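# Move shelf board from cart onto wall brackets

## Task

Take the shelf board off the movable cart, set it flat across both wall brackets, and slide it back until it touches the wall. Then release it and move the robot away. The robot must not fall or be left tilted, or the task fails.

## Robot and tools

Robot: a Rainbow Robotics RB-Y1 with a two-wheel drive base plus two rear casters, two arms with grippers, a head with a camera, and a torso. The lower torso (the leg) folds at ankle, knee and hip. The base is 0.66 m long and 0.58 m wide, and its front edge sits 0.10 m ahead of the drive-wheel axle. The bent leg can reach past that edge. Loose objects may sometimes get a brief outside push.

Frames: the base frame has its origin on the floor midway between the drive wheels, x forward, y left, z up. The chest, left_hand and right_hand readings are in this frame. A hand point lies midway between its finger pads; the fingers point along its -z axis and close along its x axis. Reported hand positions can be off, more so at long reach. Odometry is the base frame as it was when the scene began. It only counts wheel turns, so slip looks like travel. Heading runs -3.142 to 3.142, positive to the left.

execute_actions: argument actions is a list holding one action, or none (an empty list just returns state and images). An action may contain base, joints or both, plus optional speeds and min_time_s. Its parts start together. base takes exactly one command, as a relative offset from where the base last measured itself: translate_m (metres, -3 to 3, positive forward; no sideways motion) or rotate_rad (radians, -3.2 to 3.2, positive counter-clockwise seen from above). joints is one object keyed by joint name, covering both arms, torso and head; each value is an absolute target in radians (grippers in metres of pad opening). Ranges: torso_squat_rad 0 to 1.2 (bigger lowers the chest); torso_shift_rad -0.3 to 0.6 (positive hips forward); torso_pitch_rad -0.2 to 1.4 (positive leans forward); torso_yaw_rad -1.5 to 1.5 (positive left). Per arm: shoulder_pitch -2.356 to 2.356 (0 hangs, negative swings forward and up); left_shoulder_roll_rad 0 to 3.141 and right_shoulder_roll_rad -3.141 to 0 (moving away from zero raises the arm outward); shoulder_yaw -2.094 to 2.094 (positive turns a bent forearm left, both arms); elbow -2.617 to 0.01 (negative bends); forearm_roll -3.141 to 3.141; wrist_pitch -1.57 to 1.919 (negative tips the hand forward); hand_roll -2.705 to 2.705; gripper_m 0 to 0.1. head_pan_rad -0.523 to 0.523, head_tilt_rad -0.35 to 1.57 (positive looks down). Tolerance for done is 0.02 rad, grippers 0.004 m. Extra torso limits: squat+shift<=1.52; squat-shift+pitch<=1.57; shift+0.5*pitch-0.4*squat<=0.7; shift+0.3*pitch-0.5*squat<=0.39; breaking one leaves commanded torso joints off_target partway. speeds caps translate_m (0.05 to 0.4 m/s) or rotate_rad (0.1 to 1.509 rad/s) for this action; base moves that would exceed 8.667 s are refused. min_time_s (0.1 to 8) sets a minimum duration for arm and head motions. No action exceeds 15 s. cameras: list of head_camera, left_wrist_camera, right_wrist_camera or all; null or omitted gives all, [] gives none. Unknown keys, names or out-of-range numbers get the whole call refused with no motion. Joints left unnamed may still be driving toward an earlier target.

wait: seconds 0 to 10; commands nothing and returns state and images. zoom_image: camera plus region [x0, y0, x1, y1] in pixels of that camera's latest full image, at most 504 by 504. finished_scene: scene = number of the scene being ended; irreversible, reports success, and the goal must still hold.

Results: base_status and joint_status per motion. done (for the base, wheels turned the commanded amount even if slipping); off_target (resting short, may still push); limit_stop_at_<name> (built-in limit); limit_stop_at_own_body (guard stopped an arm or torso just before self contact; move them apart); contact_stop (torso or arm met strong resistance or an overload); stopped_with_arm (torso halted because an arm contact-stopped); time_out. contact_stop, time_out or stopped_with_arm halts the whole group (torso joints, or one arm's seven joints) and drops targets. joint command not followed with a cause line means an arm's targets were blocked by a collision check; those joints show not_followed and may be retried later. on_its_own lists uncommanded parts; held at is the target, not the position. If a stop reports, later calls in that reply are skipped. After a stop, first back the arms off, then the torso, each in its own action. If both hands grip one object and the torso contact-stops right at start with nothing in the way, resend every arm joint at its reported position, then the torso command.

Gripping: command an opening at least 0.005 m narrower than the object; off_target is then expected. Each arm carries 3 kg; weight counts toward joint load limits (shoulders 63 N m, elbows 32.4, wrist joints 22.5). Reaching a limit triggers a 10 s full stop. Holding loads heats motors: MOTOR HOT from 65 °C, an OVER-TEMPERATURE FAULT at 80 °C brakes that arm (limit_stop_at_motor_heat); resend targets afterwards.

Avoid: arms colliding or pressing on each other (including grippers), driving into furniture (the base keeps pushing, wheels spin), the leg shoving the robot backward unseen, heavy loads far ahead of the wheels tipping the robot, drops, slams and hard pushes. The robot holds its last command while you think.

Cameras: head_camera 896x504, wrist cameras 644x364; calibration lines give K, distortion and base-to-camera transforms, with small per-scene errors, larger for wrist cameras on extended arms.

Each tool is called after "Emit:" by a JSON object that holds its "op" and its "data", one argument or row to a line.

## Session

Emit:
{"op": "execute_actions", "data": {
  "actions": []
}}

Scene clock: 0.00 s.
base_odometry: x=+0.000 y=+0.000 heading=+0.000 (m, m, rad; odometry frame)
base_status: not commanded
joint_positions: torso_squat_rad=+0.350 torso_shift_rad=-0.001 torso_pitch_rad=+0.000 torso_yaw_rad=-0.001 left_shoulder_pitch_rad=+0.047 left_shoulder_roll_rad=+0.027 left_shoulder_yaw_rad=-0.050 left_elbow_rad=-0.290 left_forearm_roll_rad=+0.033 left_wrist_pitch_rad=+0.034 left_hand_roll_rad=+0.022 left_gripper_m=+0.101 right_shoulder_pitch_rad=-0.012 right_shoulder_roll_rad=-0.023 right_shoulder_yaw_rad=+0.023 right_elbow_rad=-0.230 right_forearm_roll_rad=+0.035 right_wrist_pitch_rad=-0.005 right_hand_roll_rad=+0.000 right_gripper_m=+0.099 head_pan_rad=+0.000 head_tilt_rad=+0.399
joint_status: not commanded
chest: x=-0.2287 y=+0.0004 z=+1.2474 quat_wxyz=(+1.000, +0.000, +0.000, +0.000) (m; base frame)
left_hand: x=-0.1298 y=+0.2353 z=+0.5691 quat_wxyz=(+0.994, +0.007, -0.105, +0.008) (m; base frame)
right_hand: x=-0.1076 y=-0.2340 z=+0.5724 quat_wxyz=(+0.992, -0.012, -0.122, +0.032) (m; base frame)
pictures: head_camera, left_wrist_camera, right_wrist_camera
Images, in order (width x height): head_camera 896x504, left_wrist_camera 644x364, right_wrist_camera 644x364.

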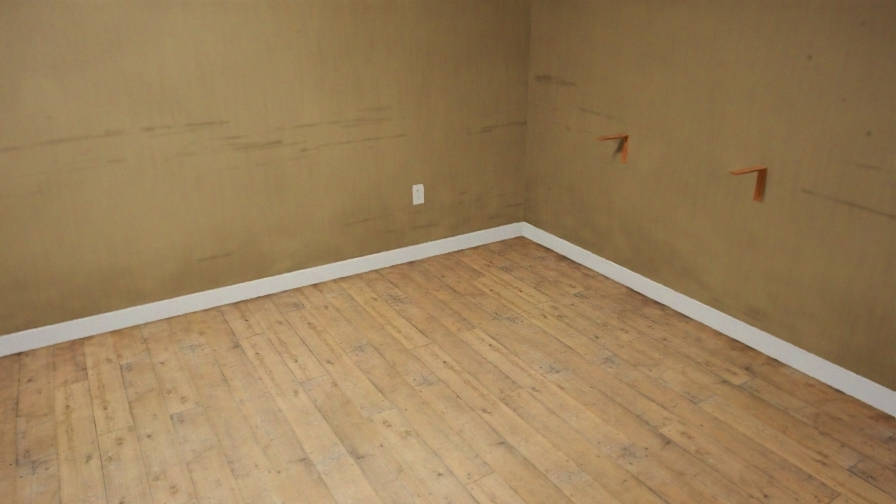

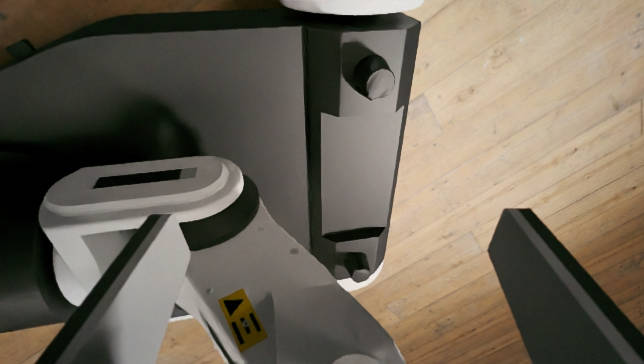

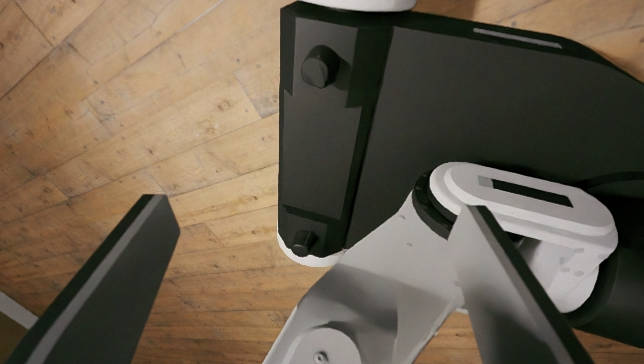

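Emit:
{"op": "execute_actions", "data": {
  "actions": [
    {"base":{"rotate_rad":-1.3}}
  ],
  "cameras": ["head_camera"]
}}

Emit:
{"op": "execute_actions", "data": {
  "actions": [
    {"base":{"rotate_rad":-1.3}}
  ],
  "cameras": ["head_camera"]
}}

Emit:
{"op": "execute_actions", "data": {
  "actions": [
    {"base":{"rotate_rad":-1.3}}
  ],
  "cameras": ["head_camera"]
}}

Scene clock: 3.93 s.
base_odometry: x=+0.000 y=+0.000 heading=-1.299 (m, m, rad; odometry frame)
base_status: done
joint_positions: torso_squat_rad=+0.350 torso_shift_rad=-0.001 torso_pitch_rad=+0.000 torso_yaw_rad=-0.001 left_shoulder_pitch_rad=+0.047 left_shoulder_roll_rad=+0.027 left_shoulder_yaw_rad=-0.050 left_elbow_rad=-0.290 left_forearm_roll_rad=+0.033 left_wrist_pitch_rad=+0.034 left_hand_roll_rad=+0.022 left_gripper_m=+0.101 right_shoulder_pitch_rad=-0.012 right_shoulder_roll_rad=-0.023 right_shoulder_yaw_rad=+0.023 right_elbow_rad=-0.230 right_forearm_roll_rad=+0.035 right_wrist_pitch_rad=-0.005 right_hand_roll_rad=+0.000 right_gripper_m=+0.099 head_pan_rad=+0.000 head_tilt_rad=+0.399
joint_status: not commanded
chest: x=-0.2287 y=+0.0004 z=+1.2474 quat_wxyz=(+1.000, +0.000, +0.000, +0.000) (m; base frame)
left_hand: x=-0.1298 y=+0.2353 z=+0.5691 quat_wxyz=(+0.994, +0.007, -0.105, +0.008) (m; base frame)
right_hand: x=-0.1076 y=-0.2340 z=+0.5724 quat_wxyz=(+0.992, -0.012, -0.122, +0.032) (m; base frame)
pictures: head_camera
camera_calibration (this result's frames):
head_camera: T_world_to_cam=[[0.0425613, -0.998967, 0.0159127, -0.0105832], [-0.379758, -0.0309073, -0.924569, 1.32083], [0.924106, 0.0333079, -0.380682, 0.685602], [0, 0, 0, 1]] pos_world=[-0.131524, 0.00741495, 1.48236]
Images, in order (width x height): head_camera 896x504.

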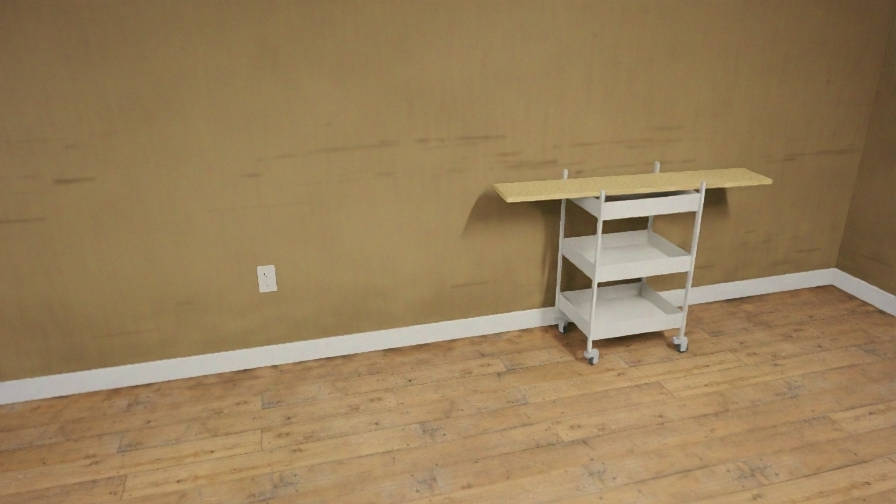

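Scene clock: 7.73 s.
base_odometry: x=+0.000 y=+0.000 heading=-2.599 (m, m, rad; odometry frame)
base_status: done
joint_positions: torso_squat_rad=+0.350 torso_shift_rad=-0.001 torso_pitch_rad=+0.000 torso_yaw_rad=-0.001 left_shoulder_pitch_rad=+0.047 left_shoulder_roll_rad=+0.027 left_shoulder_yaw_rad=-0.050 left_elbow_rad=-0.290 left_forearm_roll_rad=+0.033 left_wrist_pitch_rad=+0.034 left_hand_roll_rad=+0.022 left_gripper_m=+0.101 right_shoulder_pitch_rad=-0.012 right_shoulder_roll_rad=-0.023 right_shoulder_yaw_rad=+0.023 right_elbow_rad=-0.230 right_forearm_roll_rad=+0.035 right_wrist_pitch_rad=-0.005 right_hand_roll_rad=+0.000 right_gripper_m=+0.099 head_pan_rad=+0.000 head_tilt_rad=+0.399
joint_status: not commanded
chest: x=-0.2287 y=+0.0004 z=+1.2474 quat_wxyz=(+1.000, +0.000, +0.000, +0.000) (m; base frame)
left_hand: x=-0.1298 y=+0.2353 z=+0.5691 quat_wxyz=(+0.994, +0.007, -0.105, +0.008) (m; base frame)
right_hand: x=-0.1076 y=-0.2340 z=+0.5724 quat_wxyz=(+0.992, -0.012, -0.122, +0.032) (m; base frame)
pictures: head_camera
camera_calibration (this result's frames):
head_camera: T_world_to_cam=[[0.0425615, -0.998967, 0.0159014, -0.0105765], [-0.379756, -0.0308968, -0.924571, 1.32083], [0.924107, 0.0333125, -0.380679, 0.685602], [0, 0, 0, 1]] pos_world=[-0.131527, 0.00740475, 1.48236]
Images, in order (width x height): head_camera 896x504.

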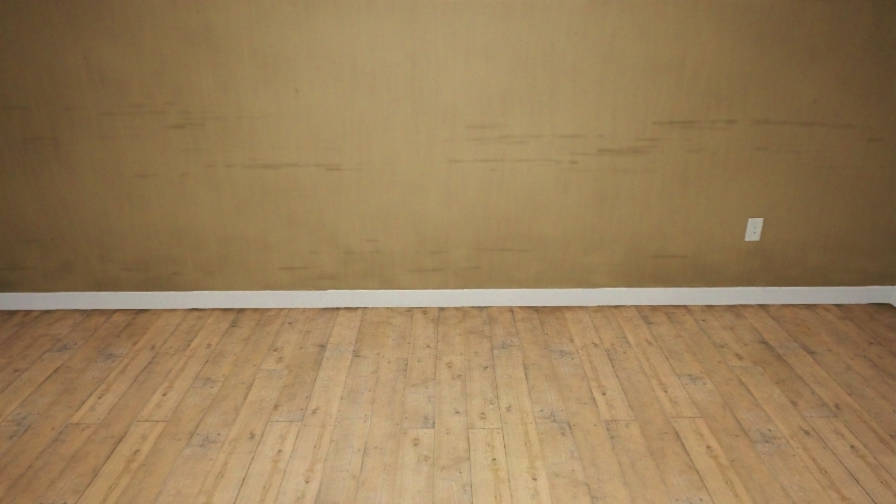

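Scene clock: 11.53 s.
base_odometry: x=+0.000 y=+0.000 heading=+2.385 (m, m, rad; odometry frame)
base_status: done
joint_positions: torso_squat_rad=+0.350 torso_shift_rad=-0.001 torso_pitch_rad=+0.000 torso_yaw_rad=-0.001 left_shoulder_pitch_rad=+0.047 left_shoulder_roll_rad=+0.027 left_shoulder_yaw_rad=-0.050 left_elbow_rad=-0.290 left_forearm_roll_rad=+0.033 left_wrist_pitch_rad=+0.034 left_hand_roll_rad=+0.022 left_gripper_m=+0.101 right_shoulder_pitch_rad=-0.012 right_shoulder_roll_rad=-0.023 right_shoulder_yaw_rad=+0.023 right_elbow_rad=-0.230 right_forearm_roll_rad=+0.035 right_wrist_pitch_rad=-0.005 right_hand_roll_rad=+0.000 right_gripper_m=+0.099 head_pan_rad=+0.000 head_tilt_rad=+0.399
joint_status: not commanded
chest: x=-0.2287 y=+0.0004 z=+1.2474 quat_wxyz=(+1.000, +0.000, +0.000, +0.000) (m; base frame)
left_hand: x=-0.1298 y=+0.2353 z=+0.5691 quat_wxyz=(+0.994, +0.007, -0.105, +0.008) (m; base frame)
right_hand: x=-0.1076 y=-0.2340 z=+0.5724 quat_wxyz=(+0.992, -0.012, -0.122, +0.032) (m; base frame)
pictures: head_camera
camera_calibration (this result's frames):
head_camera: T_world_to_cam=[[0.0425612, -0.998967, 0.0158997, -0.0105746], [-0.379755, -0.0308951, -0.924571, 1.32083], [0.924107, 0.0333129, -0.380678, 0.685602], [0, 0, 0, 1]] pos_world=[-0.131528, 0.00740411, 1.48236]
Images, in order (width x height): head_camera 896x504.

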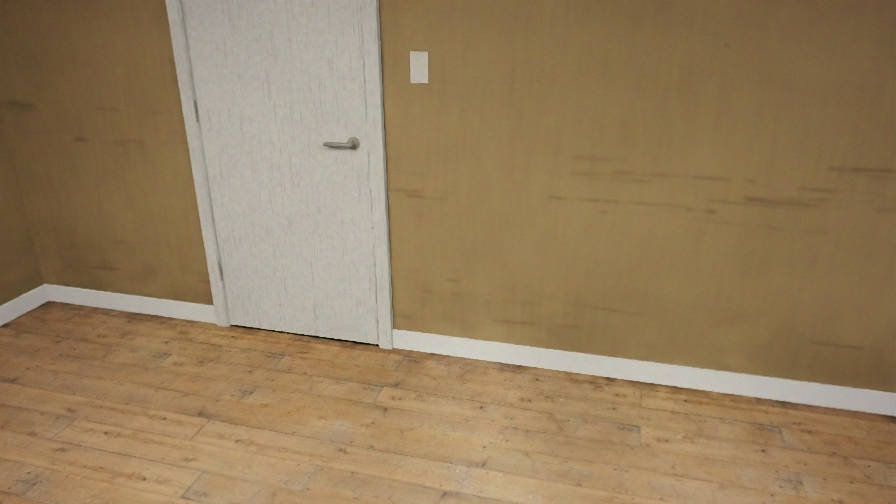

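Emit:
{"op": "execute_actions", "data": {
  "actions": [
    {"base":{"rotate_rad":1.341},"joints":{"left_shoulder_pitch_rad":0,"left_shoulder_roll_rad":0.35,"left_shoulder_yaw_rad":0,"left_elbow_rad":-1.57,"left_forearm_roll_rad":0.35,"left_wrist_pitch_rad":0,"left_hand_roll_rad":0,"right_shoulder_pitch_rad":0,"right_shoulder_roll_rad":-0.35,"right_shoulder_yaw_rad":0,"right_elbow_rad":-1.57,"right_forearm_roll_rad":-0.35,"right_wrist_pitch_rad":0,"right_hand_roll_rad":0,"torso_squat_rad":1.0}}
  ],
  "cameras": []
}}

Emit:
{"op": "execute_actions", "data": {
  "actions": [
    {"base":{"translate_m":1.43}}
  ],
  "cameras": []
}}

Emit:
{"op": "execute_actions", "data": {
  "actions": [
    {"base":{"rotate_rad":1.571}}
  ],
  "cameras": []
}}

Emit:
{"op": "execute_actions", "data": {
  "actions": [
    {"base":{"translate_m":1.0}}
  ]
}}

Scene clock: 15.50 s.
base_odometry: x=+0.000 y=+0.001 heading=-2.557 (m, m, rad; odometry frame)
base_status: done
joint_positions: torso_squat_rad=+1.000 torso_shift_rad=-0.001 torso_pitch_rad=+0.000 torso_yaw_rad=-0.001 left_shoulder_pitch_rad=+0.000 left_shoulder_roll_rad=+0.350 left_shoulder_yaw_rad=+0.000 left_elbow_rad=-1.570 left_forearm_roll_rad=+0.350 left_wrist_pitch_rad=+0.000 left_hand_roll_rad=+0.000 left_gripper_m=+0.101 right_shoulder_pitch_rad=+0.000 right_shoulder_roll_rad=-0.350 right_shoulder_yaw_rad=+0.000 right_elbow_rad=-1.570 right_forearm_roll_rad=-0.350 right_wrist_pitch_rad=+0.000 right_hand_roll_rad=+0.000 right_gripper_m=+0.099 head_pan_rad=+0.000 head_tilt_rad=+0.399
joint_status: all done
chest: x=-0.2285 y=+0.0002 z=+0.9681 quat_wxyz=(+1.000, +0.000, +0.000, -0.001) (m; base frame)
left_hand: x=+0.2895 y=+0.3250 z=+0.7596 quat_wxyz=(+0.707, +0.000, -0.707, +0.000) (m; base frame)
right_hand: x=+0.2889 y=-0.3257 z=+0.7597 quat_wxyz=(+0.707, +0.000, -0.707, +0.000) (m; base frame)
pictures: none
No camera images: the call's "cameras" was empty. Leave "cameras" out to get every camera's image.

Scene clock: 20.57 s.
base_odometry: x=-1.192 y=-0.789 heading=-2.556 (m, m, rad; odometry frame)
base_status: done
joint_positions: torso_squat_rad=+1.000 torso_shift_rad=-0.001 torso_pitch_rad=+0.000 torso_yaw_rad=-0.001 left_shoulder_pitch_rad=+0.000 left_shoulder_roll_rad=+0.350 left_shoulder_yaw_rad=+0.000 left_elbow_rad=-1.570 left_forearm_roll_rad=+0.350 left_wrist_pitch_rad=+0.000 left_hand_roll_rad=+0.000 left_gripper_m=+0.101 right_shoulder_pitch_rad=+0.000 right_shoulder_roll_rad=-0.350 right_shoulder_yaw_rad=+0.000 right_elbow_rad=-1.570 right_forearm_roll_rad=-0.350 right_wrist_pitch_rad=+0.000 right_hand_roll_rad=+0.000 right_gripper_m=+0.099 head_pan_rad=+0.000 head_tilt_rad=+0.399
joint_status: not commanded
chest: x=-0.2284 y=+0.0002 z=+0.9681 quat_wxyz=(+1.000, +0.000, +0.000, -0.001) (m; base frame)
left_hand: x=+0.2896 y=+0.3250 z=+0.7595 quat_wxyz=(+0.707, +0.000, -0.707, +0.000) (m; base frame)
right_hand: x=+0.2889 y=-0.3257 z=+0.7596 quat_wxyz=(+0.707, +0.000, -0.707, +0.000) (m; base frame)
pictures: none
No camera images: the call's "cameras" was empty. Leave "cameras" out to get every camera's image.

Scene clock: 24.50 s.
base_odometry: x=-1.192 y=-0.789 heading=-0.986 (m, m, rad; odometry frame)
base_status: done
joint_positions: torso_squat_rad=+1.000 torso_shift_rad=-0.001 torso_pitch_rad=+0.000 torso_yaw_rad=-0.001 left_shoulder_pitch_rad=+0.000 left_shoulder_roll_rad=+0.350 left_shoulder_yaw_rad=+0.000 left_elbow_rad=-1.570 left_forearm_roll_rad=+0.350 left_wrist_pitch_rad=+0.000 left_hand_roll_rad=+0.000 left_gripper_m=+0.101 right_shoulder_pitch_rad=+0.000 right_shoulder_roll_rad=-0.350 right_shoulder_yaw_rad=+0.000 right_elbow_rad=-1.570 right_forearm_roll_rad=-0.350 right_wrist_pitch_rad=+0.000 right_hand_roll_rad=+0.000 right_gripper_m=+0.099 head_pan_rad=+0.000 head_tilt_rad=+0.399
joint_status: not commanded
chest: x=-0.2284 y=+0.0002 z=+0.9681 quat_wxyz=(+1.000, +0.000, +0.000, -0.001) (m; base frame)
left_hand: x=+0.2896 y=+0.3250 z=+0.7595 quat_wxyz=(+0.707, +0.000, -0.707, +0.000) (m; base frame)
right_hand: x=+0.2889 y=-0.3257 z=+0.7596 quat_wxyz=(+0.707, +0.000, -0.707, +0.000) (m; base frame)
pictures: none
No camera images: the call's "cameras" was empty. Leave "cameras" out to get every camera's image.

Scene clock: 28.80 s.
base_odometry: x=-0.639 y=-1.622 heading=-0.985 (m, m, rad; odometry frame)
base_status: done
joint_positions: torso_squat_rad=+1.000 torso_shift_rad=-0.001 torso_pitch_rad=+0.000 torso_yaw_rad=-0.001 left_shoulder_pitch_rad=+0.000 left_shoulder_roll_rad=+0.350 left_shoulder_yaw_rad=+0.000 left_elbow_rad=-1.570 left_forearm_roll_rad=+0.350 left_wrist_pitch_rad=+0.000 left_hand_roll_rad=+0.000 left_gripper_m=+0.101 right_shoulder_pitch_rad=+0.000 right_shoulder_roll_rad=-0.350 right_shoulder_yaw_rad=+0.000 right_elbow_rad=-1.570 right_forearm_roll_rad=-0.350 right_wrist_pitch_rad=+0.000 right_hand_roll_rad=+0.000 right_gripper_m=+0.099 head_pan_rad=+0.000 head_tilt_rad=+0.399
joint_status: not commanded
chest: x=-0.2284 y=+0.0002 z=+0.9681 quat_wxyz=(+1.000, +0.000, +0.000, -0.001) (m; base frame)
left_hand: x=+0.2896 y=+0.3250 z=+0.7595 quat_wxyz=(+0.707, +0.000, -0.707, +0.000) (m; base frame)
right_hand: x=+0.2889 y=-0.3257 z=+0.7596 quat_wxyz=(+0.707, +0.000, -0.707, +0.000) (m; base frame)
pictures: head_camera, left_wrist_camera, right_wrist_camera
camera_calibration (this result's frames):
head_camera: T_world_to_cam=[[0.0425343, -0.998969, 0.0158935, -0.00629389], [-0.379838, -0.0308821, -0.924537, 1.06267], [0.924075, 0.0332876, -0.38076, 0.57909], [0, 0, 0, 1]] pos_world=[-0.131211, 0.00725377, 1.20308]
left_wrist_camera: T_world_to_cam=[[0.0272989, -0.0470027, 0.998522, -0.746462], [-0.602641, -0.797734, -0.0210754, 0.487208], [0.797546, -0.601174, -0.0501031, 0.0850173], [0, 0, 0, 1]] pos_world=[0.246184, 0.404687, 0.759886]
right_wrist_camera: T_world_to_cam=[[0.0135752, -0.0381394, -0.99918, 0.734736], [-0.63864, 0.768566, -0.0380135, 0.495673], [0.769386, 0.638633, -0.0139239, 0.0843386], [0, 0, 0, 1]] pos_world=[0.241693, -0.406796, 0.75415]
Images, in order (width x height): head_camera 896x504, left_wrist_camera 644x364, right_wrist_camera 644x364.

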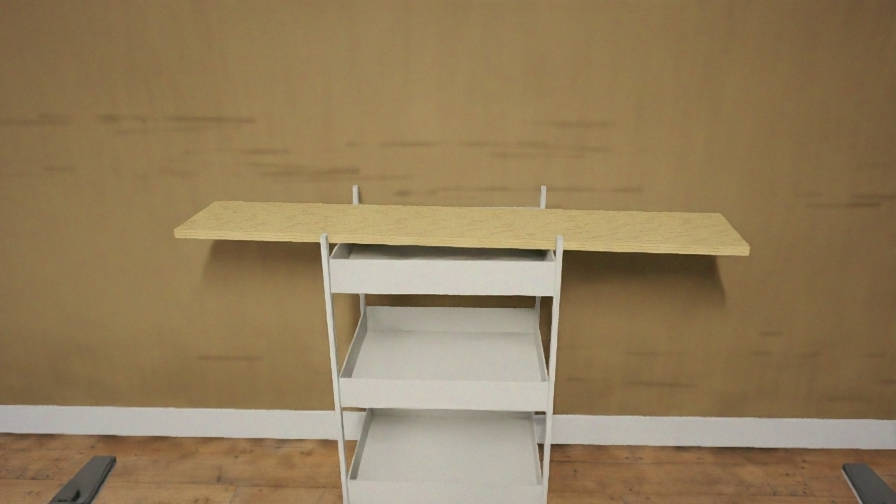

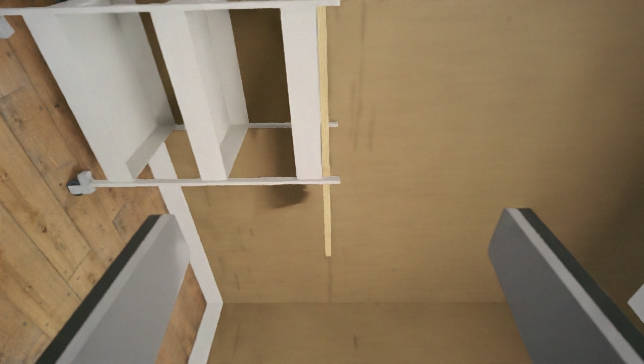

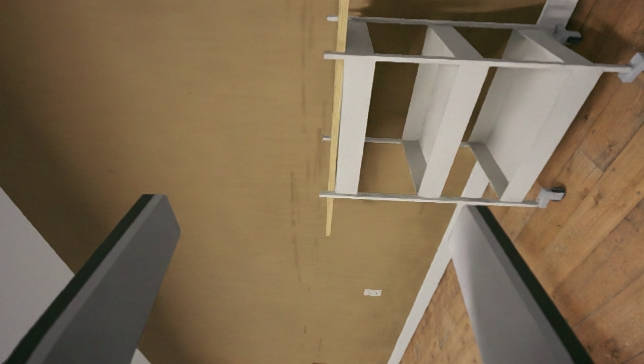

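Emit:
{"op": "execute_actions", "data": {
  "actions": [
    {"base":{"rotate_rad":0.05}}
  ],
  "cameras": []
}}

Emit:
{"op": "execute_actions", "data": {
  "actions": [
    {"base":{"translate_m":0.66},"joints":{"head_tilt_rad":0.75}}
  ]
}}

Scene clock: 30.07 s.
base_odometry: x=-0.639 y=-1.622 heading=-0.937 (m, m, rad; odometry frame)
base_status: done
joint_positions: torso_squat_rad=+1.000 torso_shift_rad=-0.001 torso_pitch_rad=+0.000 torso_yaw_rad=-0.001 left_shoulder_pitch_rad=+0.000 left_shoulder_roll_rad=+0.350 left_shoulder_yaw_rad=+0.000 left_elbow_rad=-1.570 left_forearm_roll_rad=+0.350 left_wrist_pitch_rad=+0.000 left_hand_roll_rad=+0.000 left_gripper_m=+0.101 right_shoulder_pitch_rad=+0.000 right_shoulder_roll_rad=-0.350 right_shoulder_yaw_rad=+0.000 right_elbow_rad=-1.570 right_forearm_roll_rad=-0.350 right_wrist_pitch_rad=+0.000 right_hand_roll_rad=+0.000 right_gripper_m=+0.099 head_pan_rad=+0.000 head_tilt_rad=+0.399
joint_status: not commanded
chest: x=-0.2284 y=+0.0002 z=+0.9681 quat_wxyz=(+1.000, +0.000, +0.000, -0.001) (m; base frame)
left_hand: x=+0.2896 y=+0.3250 z=+0.7595 quat_wxyz=(+0.707, +0.000, -0.707, +0.000) (m; base frame)
right_hand: x=+0.2889 y=-0.3257 z=+0.7596 quat_wxyz=(+0.707, +0.000, -0.707, +0.000) (m; base frame)
pictures: none
No camera images: the call's "cameras" was empty. Leave "cameras" out to get every camera's image.

Scene clock: 33.37 s.
base_odometry: x=-0.248 y=-2.154 heading=-0.935 (m, m, rad; odometry frame)
base_status: done
joint_positions: torso_squat_rad=+1.000 torso_shift_rad=-0.001 torso_pitch_rad=+0.000 torso_yaw_rad=-0.001 left_shoulder_pitch_rad=+0.000 left_shoulder_roll_rad=+0.350 left_shoulder_yaw_rad=+0.000 left_elbow_rad=-1.570 left_forearm_roll_rad=+0.350 left_wrist_pitch_rad=+0.000 left_hand_roll_rad=+0.000 left_gripper_m=+0.101 right_shoulder_pitch_rad=+0.000 right_shoulder_roll_rad=-0.350 right_shoulder_yaw_rad=+0.000 right_elbow_rad=-1.570 right_forearm_roll_rad=-0.350 right_wrist_pitch_rad=+0.000 right_hand_roll_rad=+0.000 right_gripper_m=+0.099 head_pan_rad=+0.000 head_tilt_rad=+0.750
joint_status: all done
chest: x=-0.2284 y=+0.0002 z=+0.9681 quat_wxyz=(+1.000, +0.000, +0.000, -0.001) (m; base frame)
left_hand: x=+0.2896 y=+0.3250 z=+0.7595 quat_wxyz=(+0.707, +0.000, -0.707, +0.000) (m; base frame)
right_hand: x=+0.2889 y=-0.3257 z=+0.7596 quat_wxyz=(+0.707, +0.000, -0.707, +0.000) (m; base frame)
pictures: head_camera, left_wrist_camera, right_wrist_camera
camera_calibration (this result's frames):
head_camera: T_world_to_cam=[[0.045342, -0.998972, 0.0000878532, 0.0127429], [-0.67439, -0.0306745, -0.737738, 0.783661], [0.736982, 0.0333912, -0.675087, 0.884288], [0, 0, 0, 1]] pos_world=[-0.123789, 0.00724071, 1.17511]
left_wrist_camera: T_world_to_cam=[[0.027354, -0.0470137, 0.99852, -0.746452], [-0.602622, -0.797749, -0.0210522, 0.487197], [0.797558, -0.601154, -0.0501531, 0.085052], [0, 0, 0, 1]] pos_world=[0.24618, 0.404696, 0.759869]
right_wrist_camera: T_world_to_cam=[[0.013547, -0.0381273, -0.999181, 0.734734], [-0.638656, 0.768554, -0.0379859, 0.495658], [0.769373, 0.638648, -0.0139386, 0.0843389], [0, 0, 0, 1]] pos_world=[0.241713, -0.406789, 0.754136]
Images, in order (width x height): head_camera 896x504, left_wrist_camera 644x364, right_wrist_camera 644x364.

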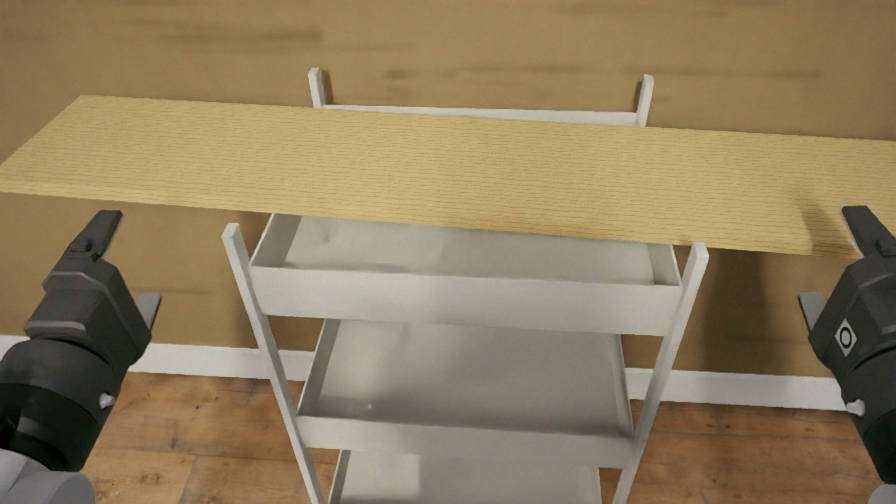

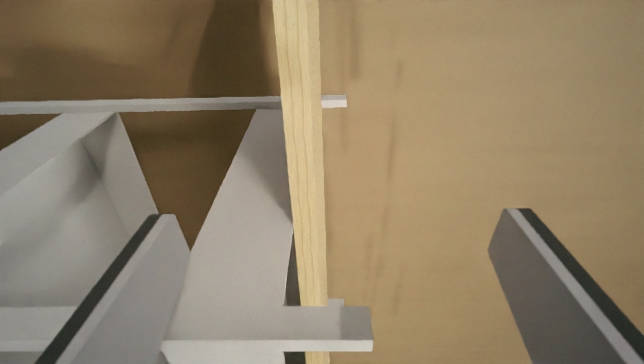

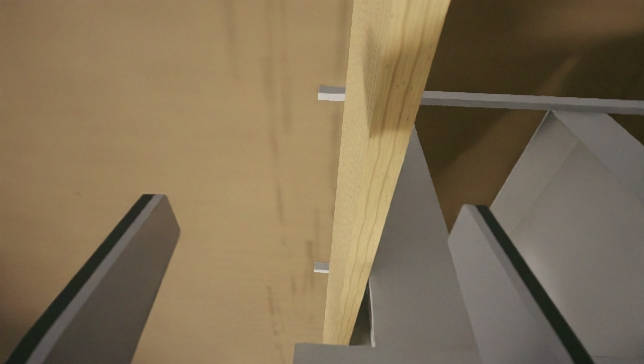

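Emit:
{"op": "execute_actions", "data": {
  "actions": [
    {"base":{"rotate_rad":-0.11},"joints":{"torso_squat_rad":1.03}}
  ],
  "cameras": []
}}

Emit:
{"op": "execute_actions", "data": {
  "actions": [
    {"base":{"translate_m":0.1}}
  ]
}}

Scene clock: 34.93 s.
base_odometry: x=-0.248 y=-2.154 heading=-1.045 (m, m, rad; odometry frame)
base_status: done
joint_positions: torso_squat_rad=+1.030 torso_shift_rad=-0.001 torso_pitch_rad=+0.000 torso_yaw_rad=-0.001 left_shoulder_pitch_rad=+0.000 left_shoulder_roll_rad=+0.350 left_shoulder_yaw_rad=+0.000 left_elbow_rad=-1.570 left_forearm_roll_rad=+0.350 left_wrist_pitch_rad=+0.000 left_hand_roll_rad=+0.000 left_gripper_m=+0.101 right_shoulder_pitch_rad=+0.000 right_shoulder_roll_rad=-0.350 right_shoulder_yaw_rad=+0.000 right_elbow_rad=-1.570 right_forearm_roll_rad=-0.350 right_wrist_pitch_rad=+0.000 right_hand_roll_rad=+0.000 right_gripper_m=+0.099 head_pan_rad=+0.000 head_tilt_rad=+0.750
joint_status: all done
chest: x=-0.2285 y=+0.0002 z=+0.9503 quat_wxyz=(+1.000, +0.000, +0.000, -0.001) (m; base frame)
left_hand: x=+0.2895 y=+0.3250 z=+0.7417 quat_wxyz=(+0.707, +0.000, -0.707, +0.000) (m; base frame)
right_hand: x=+0.2889 y=-0.3257 z=+0.7419 quat_wxyz=(+0.707, +0.000, -0.707, +0.000) (m; base frame)
pictures: none
No camera images: the call's "cameras" was empty. Leave "cameras" out to get every camera's image.

Scene clock: 36.63 s.
base_odometry: x=-0.198 y=-2.240 heading=-1.046 (m, m, rad; odometry frame)
base_status: done
joint_positions: torso_squat_rad=+1.030 torso_shift_rad=-0.001 torso_pitch_rad=+0.000 torso_yaw_rad=-0.001 left_shoulder_pitch_rad=+0.000 left_shoulder_roll_rad=+0.350 left_shoulder_yaw_rad=+0.000 left_elbow_rad=-1.570 left_forearm_roll_rad=+0.350 left_wrist_pitch_rad=+0.000 left_hand_roll_rad=+0.000 left_gripper_m=+0.101 right_shoulder_pitch_rad=+0.000 right_shoulder_roll_rad=-0.350 right_shoulder_yaw_rad=+0.000 right_elbow_rad=-1.570 right_forearm_roll_rad=-0.350 right_wrist_pitch_rad=+0.000 right_hand_roll_rad=+0.000 right_gripper_m=+0.099 head_pan_rad=+0.000 head_tilt_rad=+0.750
joint_status: not commanded
chest: x=-0.2283 y=+0.0002 z=+0.9503 quat_wxyz=(+1.000, +0.000, +0.000, -0.001) (m; base frame)
left_hand: x=+0.2896 y=+0.3250 z=+0.7416 quat_wxyz=(+0.707, +0.000, -0.707, +0.000) (m; base frame)
right_hand: x=+0.2889 y=-0.3257 z=+0.7417 quat_wxyz=(+0.707, +0.000, -0.707, +0.000) (m; base frame)
pictures: head_camera, left_wrist_camera, right_wrist_camera
camera_calibration (this result's frames):
head_camera: T_world_to_cam=[[0.0453417, -0.998972, 0.0000967175, 0.0127308], [-0.67447, -0.0306845, -0.737664, 0.77046], [0.736908, 0.0333817, -0.675168, 0.872267], [0, 0, 0, 1]] pos_world=[-0.123706, 0.00724112, 1.15727]
left_wrist_camera: T_world_to_cam=[[0.0274413, -0.0470003, 0.998518, -0.72863], [-0.602629, -0.797746, -0.0209885, 0.486795], [0.79755, -0.60116, -0.0502149, 0.084164], [0, 0, 0, 1]] pos_world=[0.246226, 0.404689, 0.741993]
right_wrist_camera: T_world_to_cam=[[0.0134631, -0.0381451, -0.999182, 0.7169], [-0.638668, 0.768546, -0.0379457, 0.494981], [0.769364, 0.638656, -0.014015, 0.0841153], [0, 0, 0, 1]] pos_world=[0.241762, -0.40679, 0.736274]
Images, in order (width x height): head_camera 896x504, left_wrist_camera 644x364, right_wrist_camera 644x364.

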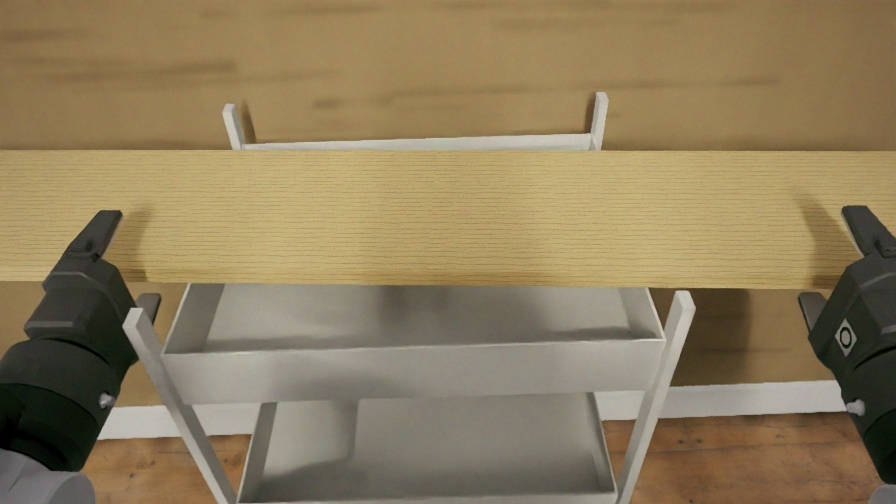

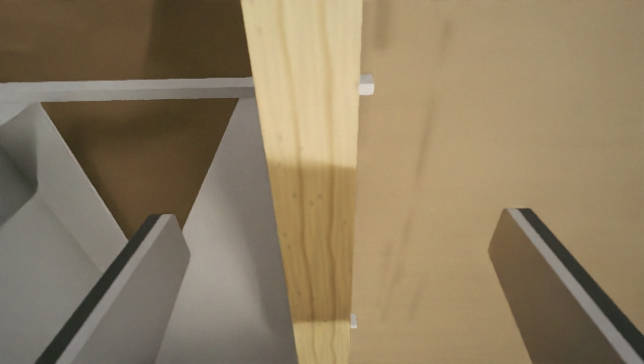

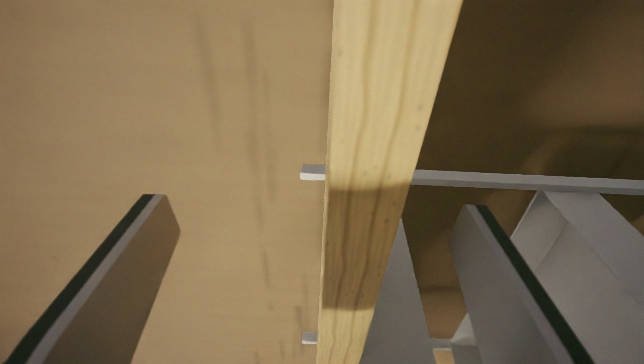

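Emit:
{"op": "execute_actions", "data": {
  "actions": [
    {"base":{"translate_m":0.025},"joints":{"torso_squat_rad":1.04}}
  ],
  "cameras": []
}}

Emit:
{"op": "execute_actions", "data": {
  "actions": [
    {"joints":{"left_gripper_m":0,"right_gripper_m":0}}
  ],
  "cameras": []
}}

Emit:
{"op": "execute_actions", "data": {
  "actions": [
    {"joints":{"torso_squat_rad":0.75}}
  ],
  "cameras": []
}}

Emit:
{"op": "execute_actions", "data": {
  "actions": [
    {"base":{"translate_m":-0.9},"joints":{"head_tilt_rad":0.5}}
  ]
}}

Scene clock: 38.13 s.
base_odometry: x=-0.185 y=-2.262 heading=-1.047 (m, m, rad; odometry frame)
base_status: done
joint_positions: torso_squat_rad=+1.040 torso_shift_rad=-0.001 torso_pitch_rad=+0.000 torso_yaw_rad=-0.001 left_shoulder_pitch_rad=+0.000 left_shoulder_roll_rad=+0.350 left_shoulder_yaw_rad=+0.000 left_elbow_rad=-1.570 left_forearm_roll_rad=+0.350 left_wrist_pitch_rad=+0.000 left_hand_roll_rad=+0.000 left_gripper_m=+0.101 right_shoulder_pitch_rad=+0.000 right_shoulder_roll_rad=-0.350 right_shoulder_yaw_rad=+0.000 right_elbow_rad=-1.570 right_forearm_roll_rad=-0.350 right_wrist_pitch_rad=+0.000 right_hand_roll_rad=+0.000 right_gripper_m=+0.099 head_pan_rad=+0.000 head_tilt_rad=+0.750
joint_status: all done
chest: x=-0.2284 y=+0.0002 z=+0.9443 quat_wxyz=(+1.000, +0.000, +0.000, -0.001) (m; base frame)
left_hand: x=+0.2896 y=+0.3250 z=+0.7357 quat_wxyz=(+0.707, +0.000, -0.707, +0.000) (m; base frame)
right_hand: x=+0.2889 y=-0.3257 z=+0.7357 quat_wxyz=(+0.707, +0.000, -0.707, +0.000) (m; base frame)
pictures: none
No camera images: the call's "cameras" was empty. Leave "cameras" out to get every camera's image.

Scene clock: 39.63 s.
base_odometry: x=-0.185 y=-2.262 heading=-1.047 (m, m, rad; odometry frame)
base_status: not commanded
joint_positions: torso_squat_rad=+1.040 torso_shift_rad=-0.001 torso_pitch_rad=+0.000 torso_yaw_rad=-0.001 left_shoulder_pitch_rad=+0.000 left_shoulder_roll_rad=+0.350 left_shoulder_yaw_rad=+0.000 left_elbow_rad=-1.570 left_forearm_roll_rad=+0.350 left_wrist_pitch_rad=+0.000 left_hand_roll_rad=+0.000 left_gripper_m=+0.019 right_shoulder_pitch_rad=+0.001 right_shoulder_roll_rad=-0.350 right_shoulder_yaw_rad=+0.000 right_elbow_rad=-1.569 right_forearm_roll_rad=-0.350 right_wrist_pitch_rad=+0.001 right_hand_roll_rad=+0.000 right_gripper_m=+0.017 head_pan_rad=+0.000 head_tilt_rad=+0.750
joint_status: left_gripper_m off_target (ended at +0.019, target +0.000); right_gripper_m off_target (ended at +0.017, target +0.000)
chest: x=-0.2284 y=+0.0002 z=+0.9443 quat_wxyz=(+1.000, +0.000, +0.000, -0.001) (m; base frame)
left_hand: x=+0.2896 y=+0.3249 z=+0.7360 quat_wxyz=(+0.707, +0.000, -0.707, +0.000) (m; base frame)
right_hand: x=+0.2886 y=-0.3258 z=+0.7347 quat_wxyz=(+0.708, -0.001, -0.706, -0.001) (m; base frame)
pictures: none
No camera images: the call's "cameras" was empty. Leave "cameras" out to get every camera's image.

Scene clock: 41.43 s.
base_odometry: x=-0.185 y=-2.262 heading=-1.047 (m, m, rad; odometry frame)
base_status: not commanded
joint_positions: torso_squat_rad=+0.750 torso_shift_rad=-0.001 torso_pitch_rad=+0.001 torso_yaw_rad=-0.001 left_shoulder_pitch_rad=+0.001 left_shoulder_roll_rad=+0.350 left_shoulder_yaw_rad=+0.000 left_elbow_rad=-1.569 left_forearm_roll_rad=+0.350 left_wrist_pitch_rad=+0.001 left_hand_roll_rad=+0.000 left_gripper_m=+0.019 right_shoulder_pitch_rad=+0.001 right_shoulder_roll_rad=-0.350 right_shoulder_yaw_rad=+0.001 right_elbow_rad=-1.569 right_forearm_roll_rad=-0.350 right_wrist_pitch_rad=+0.001 right_hand_roll_rad=+0.000 right_gripper_m=+0.017 head_pan_rad=+0.000 head_tilt_rad=+0.750
joint_status: all done
chest: x=-0.2281 y=+0.0003 z=+1.1021 quat_wxyz=(+1.000, +0.000, +0.000, -0.001) (m; base frame)
left_hand: x=+0.2894 y=+0.3251 z=+0.8920 quat_wxyz=(+0.708, +0.000, -0.706, +0.000) (m; base frame)
right_hand: x=+0.2886 y=-0.3258 z=+0.8916 quat_wxyz=(+0.709, -0.001, -0.705, -0.001) (m; base frame)
pictures: none
No camera images: the call's "cameras" was empty. Leave "cameras" out to get every camera's image.

Scene clock: 45.50 s.
base_odometry: x=-0.635 y=-1.482 heading=-1.049 (m, m, rad; odometry frame)
base_status: done
joint_positions: torso_squat_rad=+0.750 torso_shift_rad=-0.001 torso_pitch_rad=+0.000 torso_yaw_rad=-0.001 left_shoulder_pitch_rad=+0.001 left_shoulder_roll_rad=+0.350 left_shoulder_yaw_rad=+0.000 left_elbow_rad=-1.569 left_forearm_roll_rad=+0.350 left_wrist_pitch_rad=+0.001 left_hand_roll_rad=+0.000 left_gripper_m=+0.019 right_shoulder_pitch_rad=+0.001 right_shoulder_roll_rad=-0.350 right_shoulder_yaw_rad=+0.001 right_elbow_rad=-1.569 right_forearm_roll_rad=-0.350 right_wrist_pitch_rad=+0.001 right_hand_roll_rad=+0.000 right_gripper_m=+0.017 head_pan_rad=+0.000 head_tilt_rad=+0.500
joint_status: all done
chest: x=-0.2283 y=+0.0003 z=+1.1021 quat_wxyz=(+1.000, +0.000, +0.000, -0.001) (m; base frame)
left_hand: x=+0.2892 y=+0.3251 z=+0.8920 quat_wxyz=(+0.708, +0.000, -0.706, +0.000) (m; base frame)
right_hand: x=+0.2884 y=-0.3258 z=+0.8916 quat_wxyz=(+0.709, -0.001, -0.705, -0.001) (m; base frame)
pictures: head_camera, left_wrist_camera, right_wrist_camera
camera_calibration (this result's frames):
head_camera: T_world_to_cam=[[0.0439269, -0.998969, 0.0114193, -0.00226734], [-0.471444, -0.0308053, -0.881358, 1.11152], [0.880801, 0.0333317, -0.472312, 0.740148], [0, 0, 0, 1]] pos_world=[-0.127803, 0.00730534, 1.32926]
left_wrist_camera: T_world_to_cam=[[0.0304531, -0.0465429, 0.998452, -0.879774], [-0.602393, -0.797978, -0.0188246, 0.487925], [0.797619, -0.600887, -0.052338, 0.0938804], [0, 0, 0, 1]] pos_world=[0.245834, 0.404818, 0.892511]
right_wrist_camera: T_world_to_cam=[[0.00907868, -0.0381086, -0.999232, 0.867969], [-0.638621, 0.768719, -0.0351196, 0.4979], [0.769468, 0.63845, -0.017358, 0.0895249], [0, 0, 0, 1]] pos_world=[0.241203, -0.406826, 0.886343]
Images, in order (width x height): head_camera 896x504, left_wrist_camera 644x364, right_wrist_camera 644x364.

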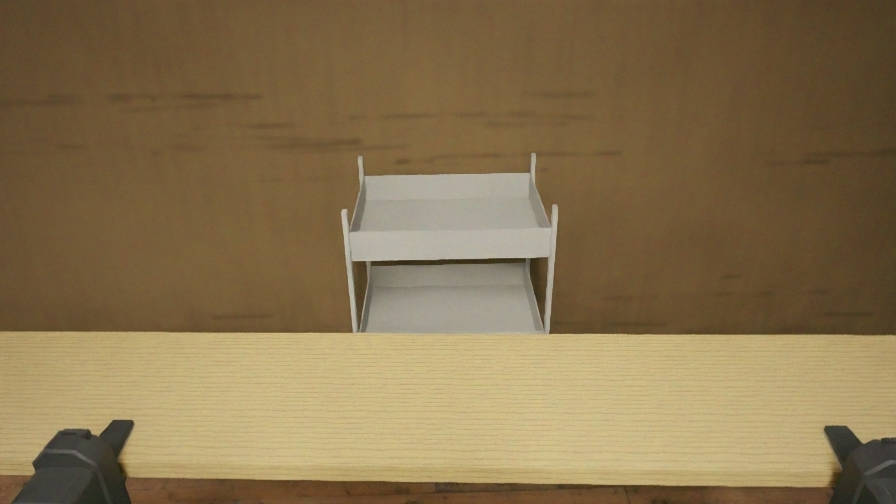

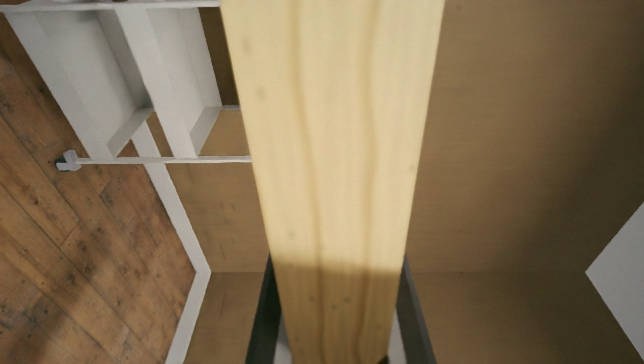

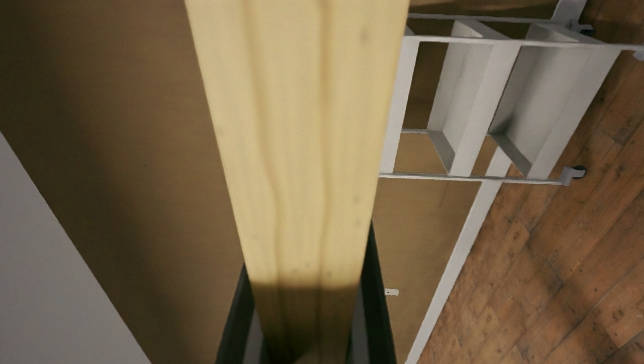

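Emit:
{"op": "execute_actions", "data": {
  "actions": [
    {"base":{"rotate_rad":1.6}}
  ],
  "cameras": []
}}

Emit:
{"op": "execute_actions", "data": {
  "actions": [
    {"base":{"translate_m":1.6}}
  ],
  "cameras": []
}}

Emit:
{"op": "execute_actions", "data": {
  "actions": [
    {"base":{"translate_m":1.56}}
  ],
  "cameras": []
}}

Emit:
{"op": "execute_actions", "data": {
  "actions": [
    {"base":{"rotate_rad":-1.571}}
  ]
}}

Scene clock: 49.70 s.
base_odometry: x=-0.635 y=-1.482 heading=+0.550 (m, m, rad; odometry frame)
base_status: done
joint_positions: torso_squat_rad=+0.750 torso_shift_rad=-0.001 torso_pitch_rad=+0.000 torso_yaw_rad=-0.001 left_shoulder_pitch_rad=+0.001 left_shoulder_roll_rad=+0.350 left_shoulder_yaw_rad=+0.000 left_elbow_rad=-1.569 left_forearm_roll_rad=+0.350 left_wrist_pitch_rad=+0.001 left_hand_roll_rad=+0.000 left_gripper_m=+0.019 right_shoulder_pitch_rad=+0.001 right_shoulder_roll_rad=-0.350 right_shoulder_yaw_rad=+0.001 right_elbow_rad=-1.569 right_forearm_roll_rad=-0.350 right_wrist_pitch_rad=+0.001 right_hand_roll_rad=+0.000 right_gripper_m=+0.017 head_pan_rad=+0.000 head_tilt_rad=+0.500
joint_status: not commanded
chest: x=-0.2283 y=+0.0003 z=+1.1021 quat_wxyz=(+1.000, +0.000, +0.000, -0.001) (m; base frame)
left_hand: x=+0.2892 y=+0.3251 z=+0.8920 quat_wxyz=(+0.708, +0.000, -0.706, +0.000) (m; base frame)
right_hand: x=+0.2884 y=-0.3257 z=+0.8916 quat_wxyz=(+0.709, -0.001, -0.705, -0.001) (m; base frame)
pictures: none
No camera images: the call's "cameras" was empty. Leave "cameras" out to get every camera's image.

Scene clock: 55.33 s.
base_odometry: x=+0.728 y=-0.645 heading=+0.551 (m, m, rad; odometry frame)
base_status: done
joint_positions: torso_squat_rad=+0.750 torso_shift_rad=-0.001 torso_pitch_rad=+0.001 torso_yaw_rad=-0.001 left_shoulder_pitch_rad=+0.001 left_shoulder_roll_rad=+0.350 left_shoulder_yaw_rad=+0.000 left_elbow_rad=-1.569 left_forearm_roll_rad=+0.350 left_wrist_pitch_rad=+0.001 left_hand_roll_rad=+0.000 left_gripper_m=+0.019 right_shoulder_pitch_rad=+0.001 right_shoulder_roll_rad=-0.350 right_shoulder_yaw_rad=+0.001 right_elbow_rad=-1.569 right_forearm_roll_rad=-0.350 right_wrist_pitch_rad=+0.001 right_hand_roll_rad=+0.000 right_gripper_m=+0.017 head_pan_rad=+0.000 head_tilt_rad=+0.500
joint_status: not commanded
chest: x=-0.2282 y=+0.0003 z=+1.1021 quat_wxyz=(+1.000, +0.000, +0.000, -0.001) (m; base frame)
left_hand: x=+0.2893 y=+0.3251 z=+0.8919 quat_wxyz=(+0.709, +0.000, -0.706, +0.000) (m; base frame)
right_hand: x=+0.2885 y=-0.3257 z=+0.8915 quat_wxyz=(+0.709, -0.001, -0.705, -0.001) (m; base frame)
pictures: none
No camera images: the call's "cameras" was empty. Leave "cameras" out to get every camera's image.

Scene clock: 60.77 s.
base_odometry: x=+2.057 y=+0.173 heading=+0.552 (m, m, rad; odometry frame)
base_status: done
joint_positions: torso_squat_rad=+0.750 torso_shift_rad=-0.001 torso_pitch_rad=+0.001 torso_yaw_rad=-0.001 left_shoulder_pitch_rad=+0.001 left_shoulder_roll_rad=+0.350 left_shoulder_yaw_rad=-0.001 left_elbow_rad=-1.569 left_forearm_roll_rad=+0.350 left_wrist_pitch_rad=+0.001 left_hand_roll_rad=+0.000 left_gripper_m=+0.019 right_shoulder_pitch_rad=+0.001 right_shoulder_roll_rad=-0.350 right_shoulder_yaw_rad=+0.001 right_elbow_rad=-1.569 right_forearm_roll_rad=-0.350 right_wrist_pitch_rad=+0.001 right_hand_roll_rad=+0.000 right_gripper_m=+0.017 head_pan_rad=+0.000 head_tilt_rad=+0.500
joint_status: not commanded
chest: x=-0.2282 y=+0.0003 z=+1.1021 quat_wxyz=(+1.000, +0.000, +0.000, -0.001) (m; base frame)
left_hand: x=+0.2893 y=+0.3251 z=+0.8919 quat_wxyz=(+0.709, +0.000, -0.706, +0.000) (m; base frame)
right_hand: x=+0.2885 y=-0.3257 z=+0.8915 quat_wxyz=(+0.709, -0.001, -0.705, -0.001) (m; base frame)
pictures: none
No camera images: the call's "cameras" was empty. Leave "cameras" out to get every camera's image.

Scene clock: 64.77 s.
base_odometry: x=+2.056 y=+0.173 heading=-1.018 (m, m, rad; odometry frame)
base_status: done
joint_positions: torso_squat_rad=+0.750 torso_shift_rad=-0.001 torso_pitch_rad=+0.001 torso_yaw_rad=-0.001 left_shoulder_pitch_rad=+0.001 left_shoulder_roll_rad=+0.350 left_shoulder_yaw_rad=-0.001 left_elbow_rad=-1.569 left_forearm_roll_rad=+0.350 left_wrist_pitch_rad=+0.001 left_hand_roll_rad=+0.000 left_gripper_m=+0.019 right_shoulder_pitch_rad=+0.001 right_shoulder_roll_rad=-0.350 right_shoulder_yaw_rad=+0.001 right_elbow_rad=-1.569 right_forearm_roll_rad=-0.350 right_wrist_pitch_rad=+0.001 right_hand_roll_rad=+0.000 right_gripper_m=+0.017 head_pan_rad=+0.000 head_tilt_rad=+0.500
joint_status: not commanded
chest: x=-0.2282 y=+0.0003 z=+1.1021 quat_wxyz=(+1.000, +0.000, +0.000, -0.001) (m; base frame)
left_hand: x=+0.2893 y=+0.3251 z=+0.8919 quat_wxyz=(+0.709, +0.000, -0.706, +0.000) (m; base frame)
right_hand: x=+0.2885 y=-0.3257 z=+0.8915 quat_wxyz=(+0.709, -0.001, -0.705, -0.001) (m; base frame)
pictures: head_camera, left_wrist_camera, right_wrist_camera
camera_calibration (this result's frames):
head_camera: T_world_to_cam=[[0.0439364, -0.998969, 0.0114632, -0.00229385], [-0.4716, -0.0308544, -0.881273, 1.11145], [0.880717, 0.0333139, -0.472469, 0.740227], [0, 0, 0, 1]] pos_world=[-0.127668, 0.00734192, 1.32926]
left_wrist_camera: T_world_to_cam=[[0.0307366, -0.0464629, 0.998447, -0.87973], [-0.602377, -0.797995, -0.0185911, 0.487747], [0.79762, -0.60087, -0.0525159, 0.0940175], [0, 0, 0, 1]] pos_world=[0.245857, 0.404837, 0.892369]
right_wrist_camera: T_world_to_cam=[[0.0088701, -0.0381617, -0.999232, 0.867941], [-0.638634, 0.768713, -0.0350271, 0.497838], [0.769459, 0.638455, -0.0175528, 0.0896499], [0, 0, 0, 1]] pos_world=[0.241255, -0.406809, 0.886286]
Images, in order (width x height): head_camera 896x504, left_wrist_camera 644x364, right_wrist_camera 644x364.

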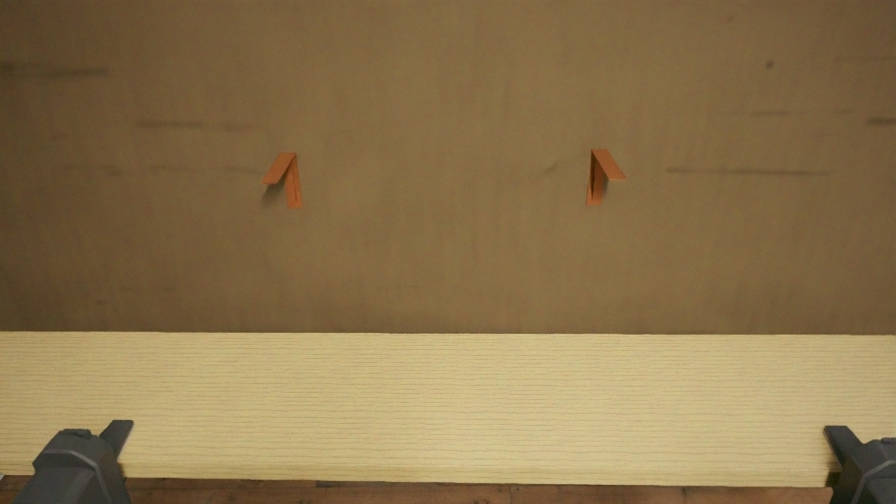

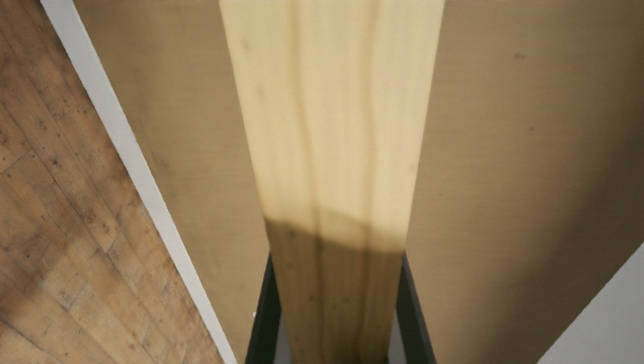

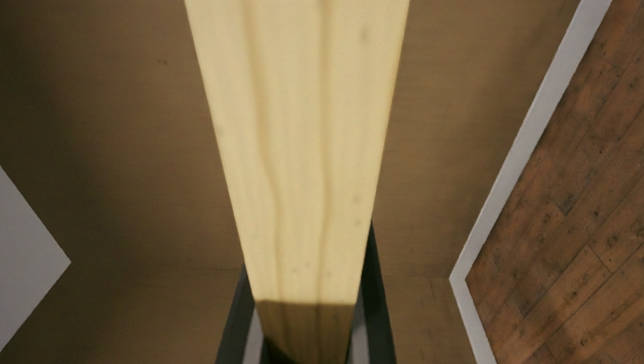

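Emit:
{"op": "execute_actions", "data": {
  "actions": [
    {"base":{"rotate_rad":0.052}}
  ],
  "cameras": []
}}

Emit:
{"op": "execute_actions", "data": {
  "actions": [
    {"base":{"translate_m":0.6}}
  ],
  "cameras": ["head_camera"]
}}

Scene clock: 66.43 s.
base_odometry: x=+2.057 y=+0.173 heading=-0.967 (m, m, rad; odometry frame)
base_status: done
joint_positions: torso_squat_rad=+0.750 torso_shift_rad=-0.001 torso_pitch_rad=+0.001 torso_yaw_rad=-0.001 left_shoulder_pitch_rad=+0.001 left_shoulder_roll_rad=+0.350 left_shoulder_yaw_rad=-0.001 left_elbow_rad=-1.569 left_forearm_roll_rad=+0.350 left_wrist_pitch_rad=+0.001 left_hand_roll_rad=+0.000 left_gripper_m=+0.019 right_shoulder_pitch_rad=+0.001 right_shoulder_roll_rad=-0.350 right_shoulder_yaw_rad=+0.001 right_elbow_rad=-1.569 right_forearm_roll_rad=-0.350 right_wrist_pitch_rad=+0.001 right_hand_roll_rad=+0.000 right_gripper_m=+0.017 head_pan_rad=+0.000 head_tilt_rad=+0.500
joint_status: not commanded
chest: x=-0.2282 y=+0.0003 z=+1.1021 quat_wxyz=(+1.000, +0.000, +0.000, +0.000) (m; base frame)
left_hand: x=+0.2893 y=+0.3251 z=+0.8919 quat_wxyz=(+0.709, +0.000, -0.706, +0.000) (m; base frame)
right_hand: x=+0.2885 y=-0.3257 z=+0.8915 quat_wxyz=(+0.709, -0.001, -0.705, -0.001) (m; base frame)
pictures: none
No camera images: the call's "cameras" was empty. Leave "cameras" out to get every camera's image.

Scene clock: 69.47 s.
base_odometry: x=+2.397 y=-0.321 heading=-0.968 (m, m, rad; odometry frame)
base_status: done
joint_positions: torso_squat_rad=+0.750 torso_shift_rad=-0.001 torso_pitch_rad=+0.001 torso_yaw_rad=-0.001 left_shoulder_pitch_rad=+0.001 left_shoulder_roll_rad=+0.350 left_shoulder_yaw_rad=-0.001 left_elbow_rad=-1.569 left_forearm_roll_rad=+0.350 left_wrist_pitch_rad=+0.001 left_hand_roll_rad=+0.000 left_gripper_m=+0.019 right_shoulder_pitch_rad=+0.001 right_shoulder_roll_rad=-0.350 right_shoulder_yaw_rad=+0.001 right_elbow_rad=-1.569 right_forearm_roll_rad=-0.350 right_wrist_pitch_rad=+0.001 right_hand_roll_rad=+0.000 right_gripper_m=+0.017 head_pan_rad=+0.000 head_tilt_rad=+0.500
joint_status: not commanded
chest: x=-0.2282 y=+0.0003 z=+1.1021 quat_wxyz=(+1.000, +0.000, +0.000, -0.001) (m; base frame)
left_hand: x=+0.2892 y=+0.3251 z=+0.8919 quat_wxyz=(+0.709, +0.000, -0.706, +0.000) (m; base frame)
right_hand: x=+0.2885 y=-0.3257 z=+0.8915 quat_wxyz=(+0.709, -0.001, -0.705, -0.001) (m; base frame)
pictures: head_camera
camera_calibration (this result's frames):
head_camera: T_world_to_cam=[[0.0439318, -0.998969, 0.0114619, -0.00229568], [-0.471592, -0.0308508, -0.881277, 1.11146], [0.880722, 0.0333107, -0.472461, 0.740221], [0, 0, 0, 1]] pos_world=[-0.127672, 0.00733881, 1.32926]
Images, in order (width x height): head_camera 896x504.

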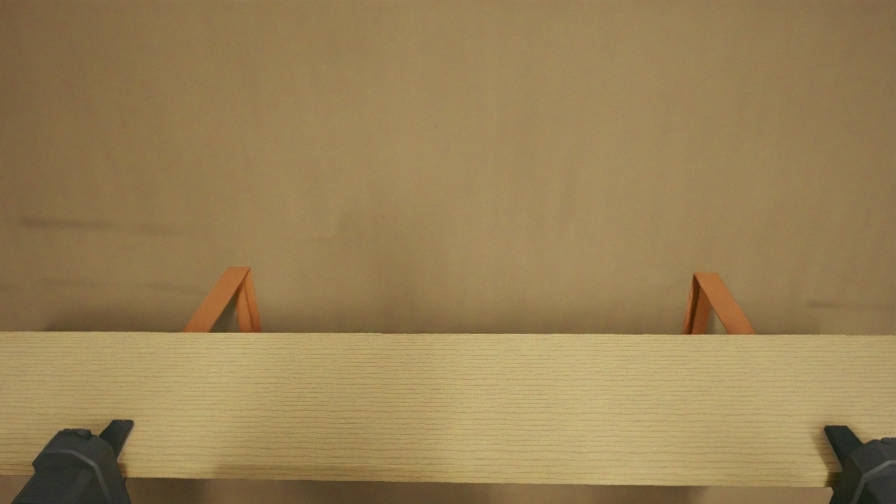

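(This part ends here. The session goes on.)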